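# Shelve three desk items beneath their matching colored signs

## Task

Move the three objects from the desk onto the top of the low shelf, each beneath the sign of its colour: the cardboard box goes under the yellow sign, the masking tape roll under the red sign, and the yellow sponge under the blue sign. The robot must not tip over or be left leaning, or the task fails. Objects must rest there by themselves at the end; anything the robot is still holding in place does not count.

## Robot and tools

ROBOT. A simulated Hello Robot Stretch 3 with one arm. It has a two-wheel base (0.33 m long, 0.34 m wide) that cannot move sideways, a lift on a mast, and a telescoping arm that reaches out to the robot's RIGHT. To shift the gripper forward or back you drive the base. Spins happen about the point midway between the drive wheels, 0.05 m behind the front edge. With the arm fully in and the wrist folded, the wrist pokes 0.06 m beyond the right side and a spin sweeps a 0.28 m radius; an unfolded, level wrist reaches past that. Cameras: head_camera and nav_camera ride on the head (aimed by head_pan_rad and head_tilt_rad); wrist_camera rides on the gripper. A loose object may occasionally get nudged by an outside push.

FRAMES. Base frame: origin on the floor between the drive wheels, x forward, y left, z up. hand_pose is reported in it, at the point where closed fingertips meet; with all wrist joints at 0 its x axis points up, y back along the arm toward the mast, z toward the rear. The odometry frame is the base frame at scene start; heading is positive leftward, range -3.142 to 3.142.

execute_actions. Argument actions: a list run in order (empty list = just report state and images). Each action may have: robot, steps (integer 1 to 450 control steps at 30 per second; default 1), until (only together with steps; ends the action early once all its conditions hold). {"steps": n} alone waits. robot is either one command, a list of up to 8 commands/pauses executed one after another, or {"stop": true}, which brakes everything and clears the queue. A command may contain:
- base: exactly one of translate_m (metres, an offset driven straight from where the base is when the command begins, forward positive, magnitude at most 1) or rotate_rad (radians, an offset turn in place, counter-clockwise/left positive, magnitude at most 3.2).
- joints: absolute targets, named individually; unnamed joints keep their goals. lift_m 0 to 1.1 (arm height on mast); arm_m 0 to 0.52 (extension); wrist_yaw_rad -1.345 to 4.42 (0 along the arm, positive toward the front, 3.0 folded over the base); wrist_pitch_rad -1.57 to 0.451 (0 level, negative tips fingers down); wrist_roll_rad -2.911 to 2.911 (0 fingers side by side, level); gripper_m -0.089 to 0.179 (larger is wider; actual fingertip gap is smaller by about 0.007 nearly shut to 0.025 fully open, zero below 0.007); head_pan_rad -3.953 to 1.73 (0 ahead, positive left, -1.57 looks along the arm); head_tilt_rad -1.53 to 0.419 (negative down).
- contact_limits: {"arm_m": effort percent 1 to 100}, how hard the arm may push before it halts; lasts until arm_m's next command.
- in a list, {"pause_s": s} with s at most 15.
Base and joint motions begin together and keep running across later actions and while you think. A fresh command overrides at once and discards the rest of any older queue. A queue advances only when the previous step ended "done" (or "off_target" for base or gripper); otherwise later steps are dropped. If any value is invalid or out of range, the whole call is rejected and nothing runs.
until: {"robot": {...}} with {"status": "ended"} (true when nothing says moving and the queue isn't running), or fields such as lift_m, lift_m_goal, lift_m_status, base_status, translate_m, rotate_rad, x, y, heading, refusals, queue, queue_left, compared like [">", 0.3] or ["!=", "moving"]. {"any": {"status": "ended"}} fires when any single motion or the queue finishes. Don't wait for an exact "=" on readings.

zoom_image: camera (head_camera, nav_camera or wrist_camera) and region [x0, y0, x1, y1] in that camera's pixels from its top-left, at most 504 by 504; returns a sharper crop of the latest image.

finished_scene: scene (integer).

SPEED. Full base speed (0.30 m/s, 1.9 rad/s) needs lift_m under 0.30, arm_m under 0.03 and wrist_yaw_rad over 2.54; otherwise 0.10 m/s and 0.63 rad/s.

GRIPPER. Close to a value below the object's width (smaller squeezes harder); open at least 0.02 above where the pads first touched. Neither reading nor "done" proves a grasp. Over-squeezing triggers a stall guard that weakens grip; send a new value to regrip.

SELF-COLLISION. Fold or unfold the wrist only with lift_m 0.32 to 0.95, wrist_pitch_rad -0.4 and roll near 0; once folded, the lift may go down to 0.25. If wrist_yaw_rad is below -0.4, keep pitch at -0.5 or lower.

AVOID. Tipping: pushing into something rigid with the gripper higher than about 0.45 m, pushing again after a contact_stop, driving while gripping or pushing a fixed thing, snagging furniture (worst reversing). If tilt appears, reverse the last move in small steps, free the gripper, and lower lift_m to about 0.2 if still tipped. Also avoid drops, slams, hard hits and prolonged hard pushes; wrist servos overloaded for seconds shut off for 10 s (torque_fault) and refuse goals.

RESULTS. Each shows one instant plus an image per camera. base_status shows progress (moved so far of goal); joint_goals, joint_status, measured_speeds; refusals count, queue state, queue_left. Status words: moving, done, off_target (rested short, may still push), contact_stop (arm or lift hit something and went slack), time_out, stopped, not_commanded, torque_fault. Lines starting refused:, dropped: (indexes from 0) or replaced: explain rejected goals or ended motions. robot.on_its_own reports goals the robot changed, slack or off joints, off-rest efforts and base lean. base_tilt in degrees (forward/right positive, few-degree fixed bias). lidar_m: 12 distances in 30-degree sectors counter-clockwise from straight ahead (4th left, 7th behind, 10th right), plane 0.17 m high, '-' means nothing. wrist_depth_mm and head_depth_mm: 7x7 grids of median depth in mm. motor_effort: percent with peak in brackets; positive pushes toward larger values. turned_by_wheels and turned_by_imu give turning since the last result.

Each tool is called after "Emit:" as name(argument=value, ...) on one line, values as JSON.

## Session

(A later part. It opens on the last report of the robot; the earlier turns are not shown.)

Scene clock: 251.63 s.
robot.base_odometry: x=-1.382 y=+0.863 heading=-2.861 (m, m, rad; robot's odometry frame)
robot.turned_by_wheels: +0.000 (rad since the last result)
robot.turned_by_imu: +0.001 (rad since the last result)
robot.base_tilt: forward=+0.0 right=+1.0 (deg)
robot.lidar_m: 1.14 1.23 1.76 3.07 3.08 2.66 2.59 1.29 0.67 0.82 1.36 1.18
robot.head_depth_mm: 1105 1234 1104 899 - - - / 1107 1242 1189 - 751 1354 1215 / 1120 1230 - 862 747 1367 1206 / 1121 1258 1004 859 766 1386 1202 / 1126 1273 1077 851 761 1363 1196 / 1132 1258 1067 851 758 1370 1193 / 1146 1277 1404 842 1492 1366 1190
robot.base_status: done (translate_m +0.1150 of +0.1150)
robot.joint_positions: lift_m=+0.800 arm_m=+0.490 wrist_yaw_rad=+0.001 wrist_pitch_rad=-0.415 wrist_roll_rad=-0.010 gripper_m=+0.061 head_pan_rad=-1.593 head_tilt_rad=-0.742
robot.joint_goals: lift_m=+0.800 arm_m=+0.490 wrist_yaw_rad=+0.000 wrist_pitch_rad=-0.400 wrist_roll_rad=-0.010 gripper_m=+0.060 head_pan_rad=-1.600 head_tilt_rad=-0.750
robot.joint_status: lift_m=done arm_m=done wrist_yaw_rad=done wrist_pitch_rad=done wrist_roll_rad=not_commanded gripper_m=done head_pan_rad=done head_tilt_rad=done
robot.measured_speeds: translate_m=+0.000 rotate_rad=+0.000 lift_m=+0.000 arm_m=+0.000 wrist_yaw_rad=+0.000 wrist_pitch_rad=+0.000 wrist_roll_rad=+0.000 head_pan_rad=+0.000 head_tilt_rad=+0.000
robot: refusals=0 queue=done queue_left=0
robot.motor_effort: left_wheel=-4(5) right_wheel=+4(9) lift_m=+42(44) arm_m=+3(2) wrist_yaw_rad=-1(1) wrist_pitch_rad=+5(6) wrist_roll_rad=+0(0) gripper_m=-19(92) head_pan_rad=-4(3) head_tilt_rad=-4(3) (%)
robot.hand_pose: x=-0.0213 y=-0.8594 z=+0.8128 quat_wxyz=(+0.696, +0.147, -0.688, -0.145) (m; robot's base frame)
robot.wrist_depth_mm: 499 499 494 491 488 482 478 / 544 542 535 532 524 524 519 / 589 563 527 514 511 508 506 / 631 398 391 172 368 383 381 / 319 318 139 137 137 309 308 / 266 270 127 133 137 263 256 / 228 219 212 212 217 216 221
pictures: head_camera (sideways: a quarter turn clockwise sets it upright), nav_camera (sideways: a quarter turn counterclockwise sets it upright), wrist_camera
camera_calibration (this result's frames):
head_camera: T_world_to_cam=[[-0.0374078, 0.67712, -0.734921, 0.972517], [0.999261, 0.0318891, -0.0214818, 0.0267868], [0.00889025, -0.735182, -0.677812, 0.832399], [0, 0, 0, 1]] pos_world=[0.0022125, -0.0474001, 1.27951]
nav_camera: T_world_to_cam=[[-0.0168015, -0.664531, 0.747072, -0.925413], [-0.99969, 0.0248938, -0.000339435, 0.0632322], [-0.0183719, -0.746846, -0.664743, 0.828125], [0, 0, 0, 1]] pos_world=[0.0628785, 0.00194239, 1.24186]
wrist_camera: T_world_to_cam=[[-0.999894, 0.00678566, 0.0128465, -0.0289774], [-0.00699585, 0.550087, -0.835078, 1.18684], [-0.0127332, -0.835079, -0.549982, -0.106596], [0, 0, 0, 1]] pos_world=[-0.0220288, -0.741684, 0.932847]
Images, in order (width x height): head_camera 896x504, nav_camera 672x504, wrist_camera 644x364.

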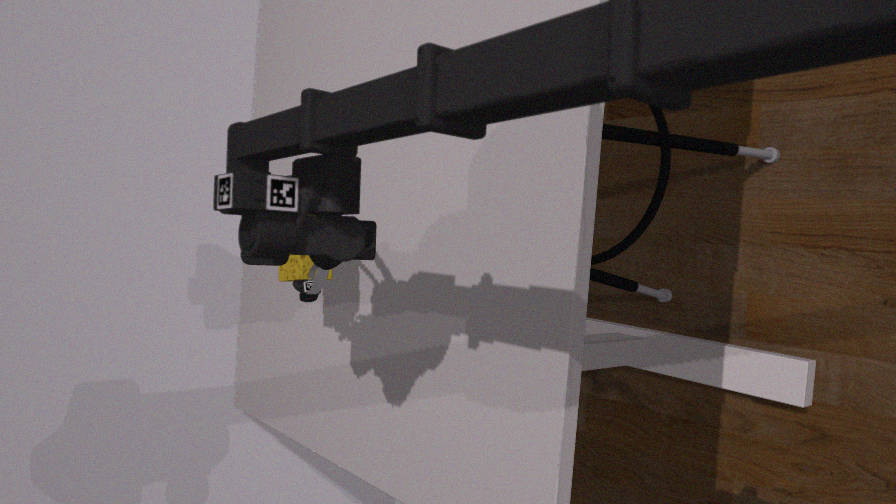

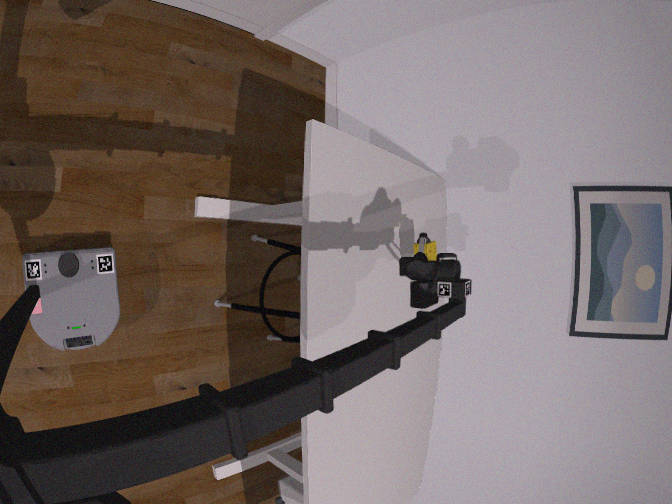

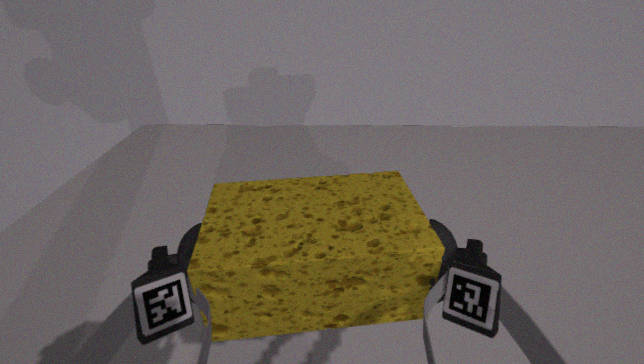

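Emit:
execute_actions(actions=[{"robot":[{"joints":{"arm_m":0.0}},{"joints":{"wrist_yaw_rad":2.62},"base":{"rotate_rad":1.45}},{"joints":{"lift_m":0.28},"base":{"translate_m":1.0}},{"base":{"translate_m":0.88}},{"base":{"rotate_rad":0.12},"joints":{"lift_m":0.68}},{"joints":{"wrist_yaw_rad":0}},{"joints":{"arm_m":0.3,"lift_m":0.66}}],"steps":450,"until":{"robot":{"status":"ended"}}},{"steps":450,"until":{"robot":{"status":"ended"}}},{"steps":450,"until":{"robot":{"status":"ended"}}}])

Scene clock: 285.47 s.
robot.base_odometry: x=-1.084 y=-0.994 heading=-1.292 (m, m, rad; robot's odometry frame)
robot.turned_by_wheels: +1.570 (rad since the last result)
robot.turned_by_imu: +1.568 (rad since the last result)
robot.base_tilt: forward=+0.0 right=+0.9 (deg)
robot.lidar_m: 1.21 1.26 2.08 2.35 2.87 2.91 2.70 1.41 0.65 0.75 0.74 1.18
robot.head_depth_mm: 878 991 1120 1298 1525 1396 1238 / 885 991 1125 1248 1496 - - / 889 998 1135 1065 - 1250 1204 / 891 1006 1138 1058 1110 1263 1205 / 898 1006 1149 1027 1123 1263 1200 / 903 1013 1155 1016 1119 1278 1196 / 908 1014 1144 1012 1116 1252 1190
robot.base_status: done (rotate_rad +0.1198 of +0.1200)
robot.joint_positions: lift_m=+0.660 arm_m=+0.300 wrist_yaw_rad=+0.001 wrist_pitch_rad=-0.418 wrist_roll_rad=-0.010 gripper_m=+0.061 head_pan_rad=-1.593 head_tilt_rad=-0.742
robot.joint_goals: lift_m=+0.660 arm_m=+0.300 wrist_yaw_rad=+0.000 wrist_pitch_rad=-0.400 wrist_roll_rad=-0.010 gripper_m=+0.060 head_pan_rad=-1.600 head_tilt_rad=-0.750
robot.joint_status: lift_m=done arm_m=done wrist_yaw_rad=done wrist_pitch_rad=done wrist_roll_rad=not_commanded gripper_m=done head_pan_rad=done head_tilt_rad=done
robot.measured_speeds: translate_m=+0.000 rotate_rad=+0.000 lift_m=+0.000 arm_m=+0.000 wrist_yaw_rad=+0.000 wrist_pitch_rad=+0.000 wrist_roll_rad=+0.000 head_pan_rad=+0.000 head_tilt_rad=+0.000
robot: refusals=0 queue=done queue_left=0
robot.motor_effort: left_wheel=-4(12) right_wheel=+4(11) lift_m=+20(42) arm_m=+3(1) wrist_yaw_rad=+0(2) wrist_pitch_rad=+7(6) wrist_roll_rad=+0(0) gripper_m=-18(18) head_pan_rad=-4(3) head_tilt_rad=-3(4) (%)
robot.hand_pose: x=-0.0213 y=-0.6691 z=+0.6732 quat_wxyz=(+0.695, +0.148, -0.688, -0.146) (m; robot's base frame)
robot.wrist_depth_mm: 440 439 434 432 431 431 424 / 480 476 473 470 466 462 460 / 507 457 452 446 441 504 496 / 346 341 338 172 319 528 553 / 275 274 139 137 137 267 608 / 229 232 127 133 137 227 642 / 197 190 184 184 188 187 191
pictures: head_camera (sideways: a quarter turn clockwise sets it upright), nav_camera (sideways: a quarter turn counterclockwise sets it upright), wrist_camera
camera_calibration (this result's frames):
head_camera: T_world_to_cam=[[-0.0374068, 0.677133, -0.734909, 0.972501], [0.999261, 0.0318884, -0.0214808, 0.0267855], [0.00888973, -0.73517, -0.677825, 0.832416], [0, 0, 0, 1]] pos_world=[0.00221246, -0.0473997, 1.27951]
nav_camera: T_world_to_cam=[[-0.0168025, -0.664544, 0.74706, -0.925397], [-0.99969, 0.0248949, -0.000339392, 0.0632322], [-0.0183724, -0.746834, -0.664756, 0.828142], [0, 0, 0, 1]] pos_world=[0.0628786, 0.00194339, 1.24186]
wrist_camera: T_world_to_cam=[[-0.999894, 0.00681653, 0.012868, -0.0284836], [-0.00696887, 0.551912, -0.833873, 0.966035], [-0.0127861, -0.833874, -0.551806, -0.0224194], [0, 0, 0, 1]] pos_world=[-0.022035, -0.551668, 0.793546]
Images, in order (width x height): head_camera 896x504, nav_camera 672x504, wrist_camera 644x364.

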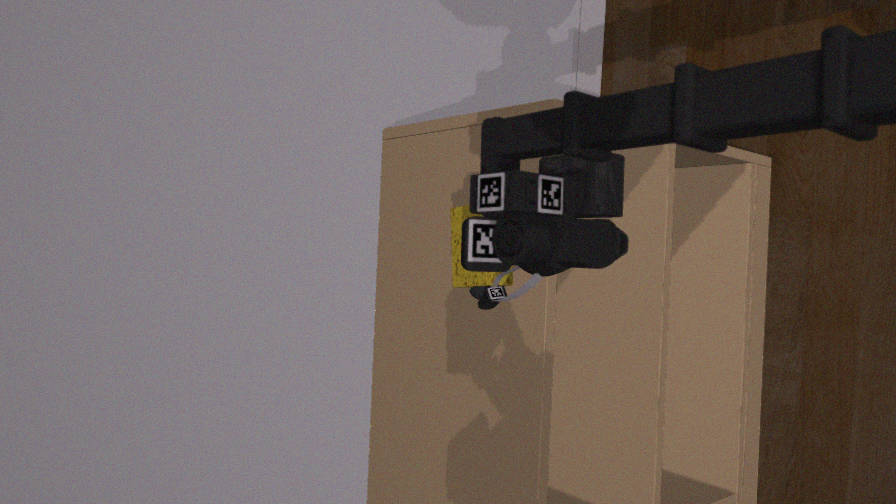

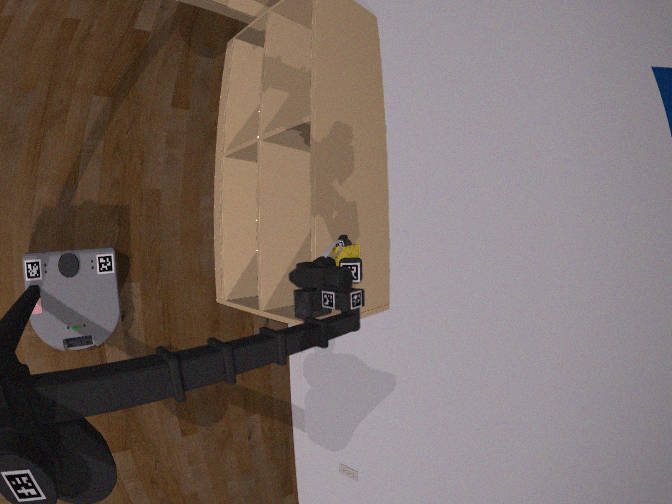

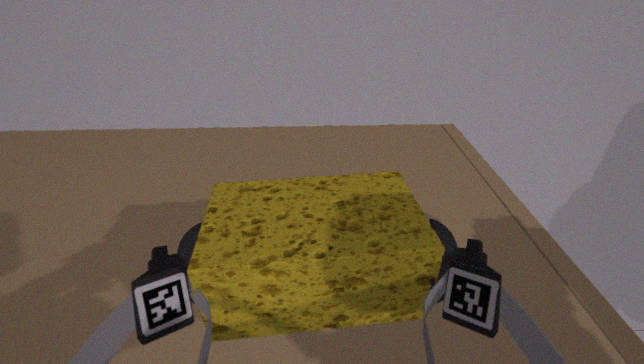

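Emit:
execute_actions(actions=[{"robot":[{"joints":{"arm_m":0.37,"head_pan_rad":-0.2,"head_tilt_rad":-0.4}},{"joints":{"lift_m":0.623}},{"joints":{"gripper_m":0.16}},{"joints":{"arm_m":0.2,"lift_m":0.66}}],"steps":450,"until":{"robot":{"status":"ended"}}}])

Scene clock: 297.40 s.
robot.base_odometry: x=-1.084 y=-0.994 heading=-1.292 (m, m, rad; robot's odometry frame)
robot.turned_by_wheels: +0.000 (rad since the last result)
robot.turned_by_imu: +0.001 (rad since the last result)
robot.base_tilt: forward=+0.2 right=+1.0 (deg)
robot.lidar_m: 1.21 1.26 2.08 2.34 2.88 2.92 2.71 1.40 0.65 0.75 0.74 1.18
robot.head_depth_mm: 1455 1541 1670 1772 1536 1344 1407 / 1439 1516 1650 1736 1635 1674 1482 / 1413 1512 1612 1689 1625 1662 1486 / 1389 1484 1602 1681 1460 1559 1474 / 1372 1471 1560 1636 1539 1589 1464 / 1359 1447 1543 1617 1520 1583 1466 / 1336 1421 1525 1603 1521 1531 1447
robot.base_status: done (rotate_rad +0.1198 of +0.1200)
robot.joint_positions: lift_m=+0.660 arm_m=+0.200 wrist_yaw_rad=+0.001 wrist_pitch_rad=-0.418 wrist_roll_rad=-0.010 gripper_m=+0.160 head_pan_rad=-0.207 head_tilt_rad=-0.409
robot.joint_goals: lift_m=+0.660 arm_m=+0.200 wrist_yaw_rad=+0.000 wrist_pitch_rad=-0.400 wrist_roll_rad=-0.010 gripper_m=+0.160 head_pan_rad=-0.200 head_tilt_rad=-0.400
robot.joint_status: lift_m=done arm_m=done wrist_yaw_rad=done wrist_pitch_rad=done wrist_roll_rad=not_commanded gripper_m=done head_pan_rad=done head_tilt_rad=done
robot.measured_speeds: translate_m=+0.000 rotate_rad=+0.000 lift_m=+0.000 arm_m=+0.000 wrist_yaw_rad=+0.000 wrist_pitch_rad=+0.000 wrist_roll_rad=+0.000 head_pan_rad=+0.000 head_tilt_rad=+0.000
robot: refusals=0 queue=done queue_left=0
robot.motor_effort: left_wheel=-4(4) right_wheel=+4(4) lift_m=+41(40) arm_m=-3(3) wrist_yaw_rad=+0(1) wrist_pitch_rad=+6(6) wrist_roll_rad=+0(0) gripper_m=+0(82) head_pan_rad=+5(51) head_tilt_rad=+5(29) (%)
robot.hand_pose: x=-0.0213 y=-0.5697 z=+0.6723 quat_wxyz=(+0.695, +0.148, -0.688, -0.146) (m; robot's base frame)
robot.wrist_depth_mm: 530 525 527 521 518 513 512 / 577 570 569 561 556 555 551 / 460 457 454 338 441 602 602 / 345 341 339 302 334 639 653 / 276 280 272 269 268 276 729 / 248 248 249 513 464 - 811 / 452 460 472 473 467 346 805
pictures: head_camera (sideways: a quarter turn clockwise sets it upright), nav_camera (sideways: a quarter turn counterclockwise sets it upright), wrist_camera
camera_calibration (this result's frames):
head_camera: T_world_to_cam=[[-0.40125, 0.0305656, -0.915458, 1.21014], [0.161924, 0.986069, -0.0380492, 0.0534764], [0.901542, -0.163502, -0.40061, 0.466303], [0, 0, 0, 1]] pos_world=[0.0565163, -0.0134784, 1.29667]
nav_camera: T_world_to_cam=[[0.375648, -0.0808535, 0.923229, -1.15751], [-0.207798, -0.978171, -0.00111535, 0.0594121], [0.903166, -0.191426, -0.384249, 0.45756], [0, 0, 0, 1]] pos_world=[0.0339083, 0.0521156, 1.24453]
wrist_camera: T_world_to_cam=[[-0.999894, 0.00682359, 0.012868, -0.0291469], [-0.00696502, 0.551912, -0.833873, 0.910414], [-0.012792, -0.833874, -0.551806, 0.0599534], [0, 0, 0, 1]] pos_world=[-0.0220358, -0.452276, 0.792627]
Images, in order (width x height): head_camera 896x504, nav_camera 672x504, wrist_camera 644x364.

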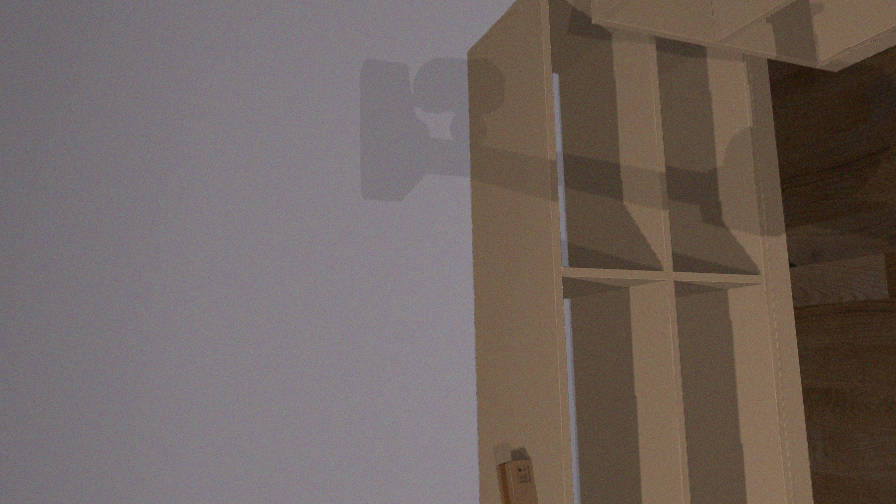

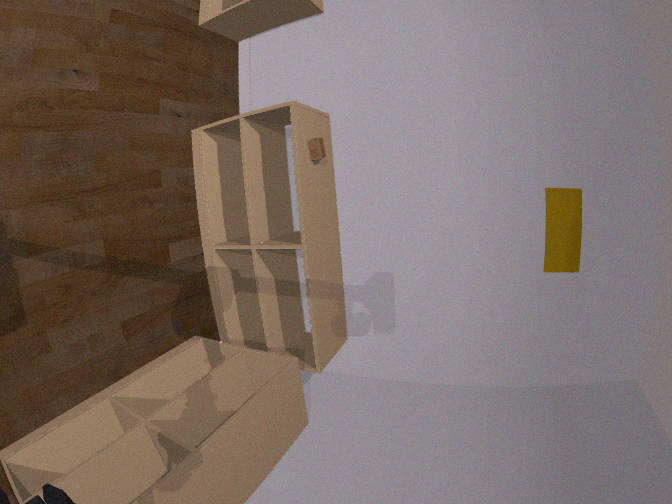

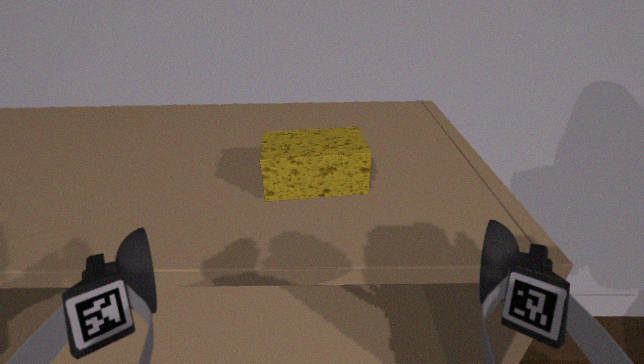

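Emit:
finished_scene(scene=1)

The scene is finished: the task was done.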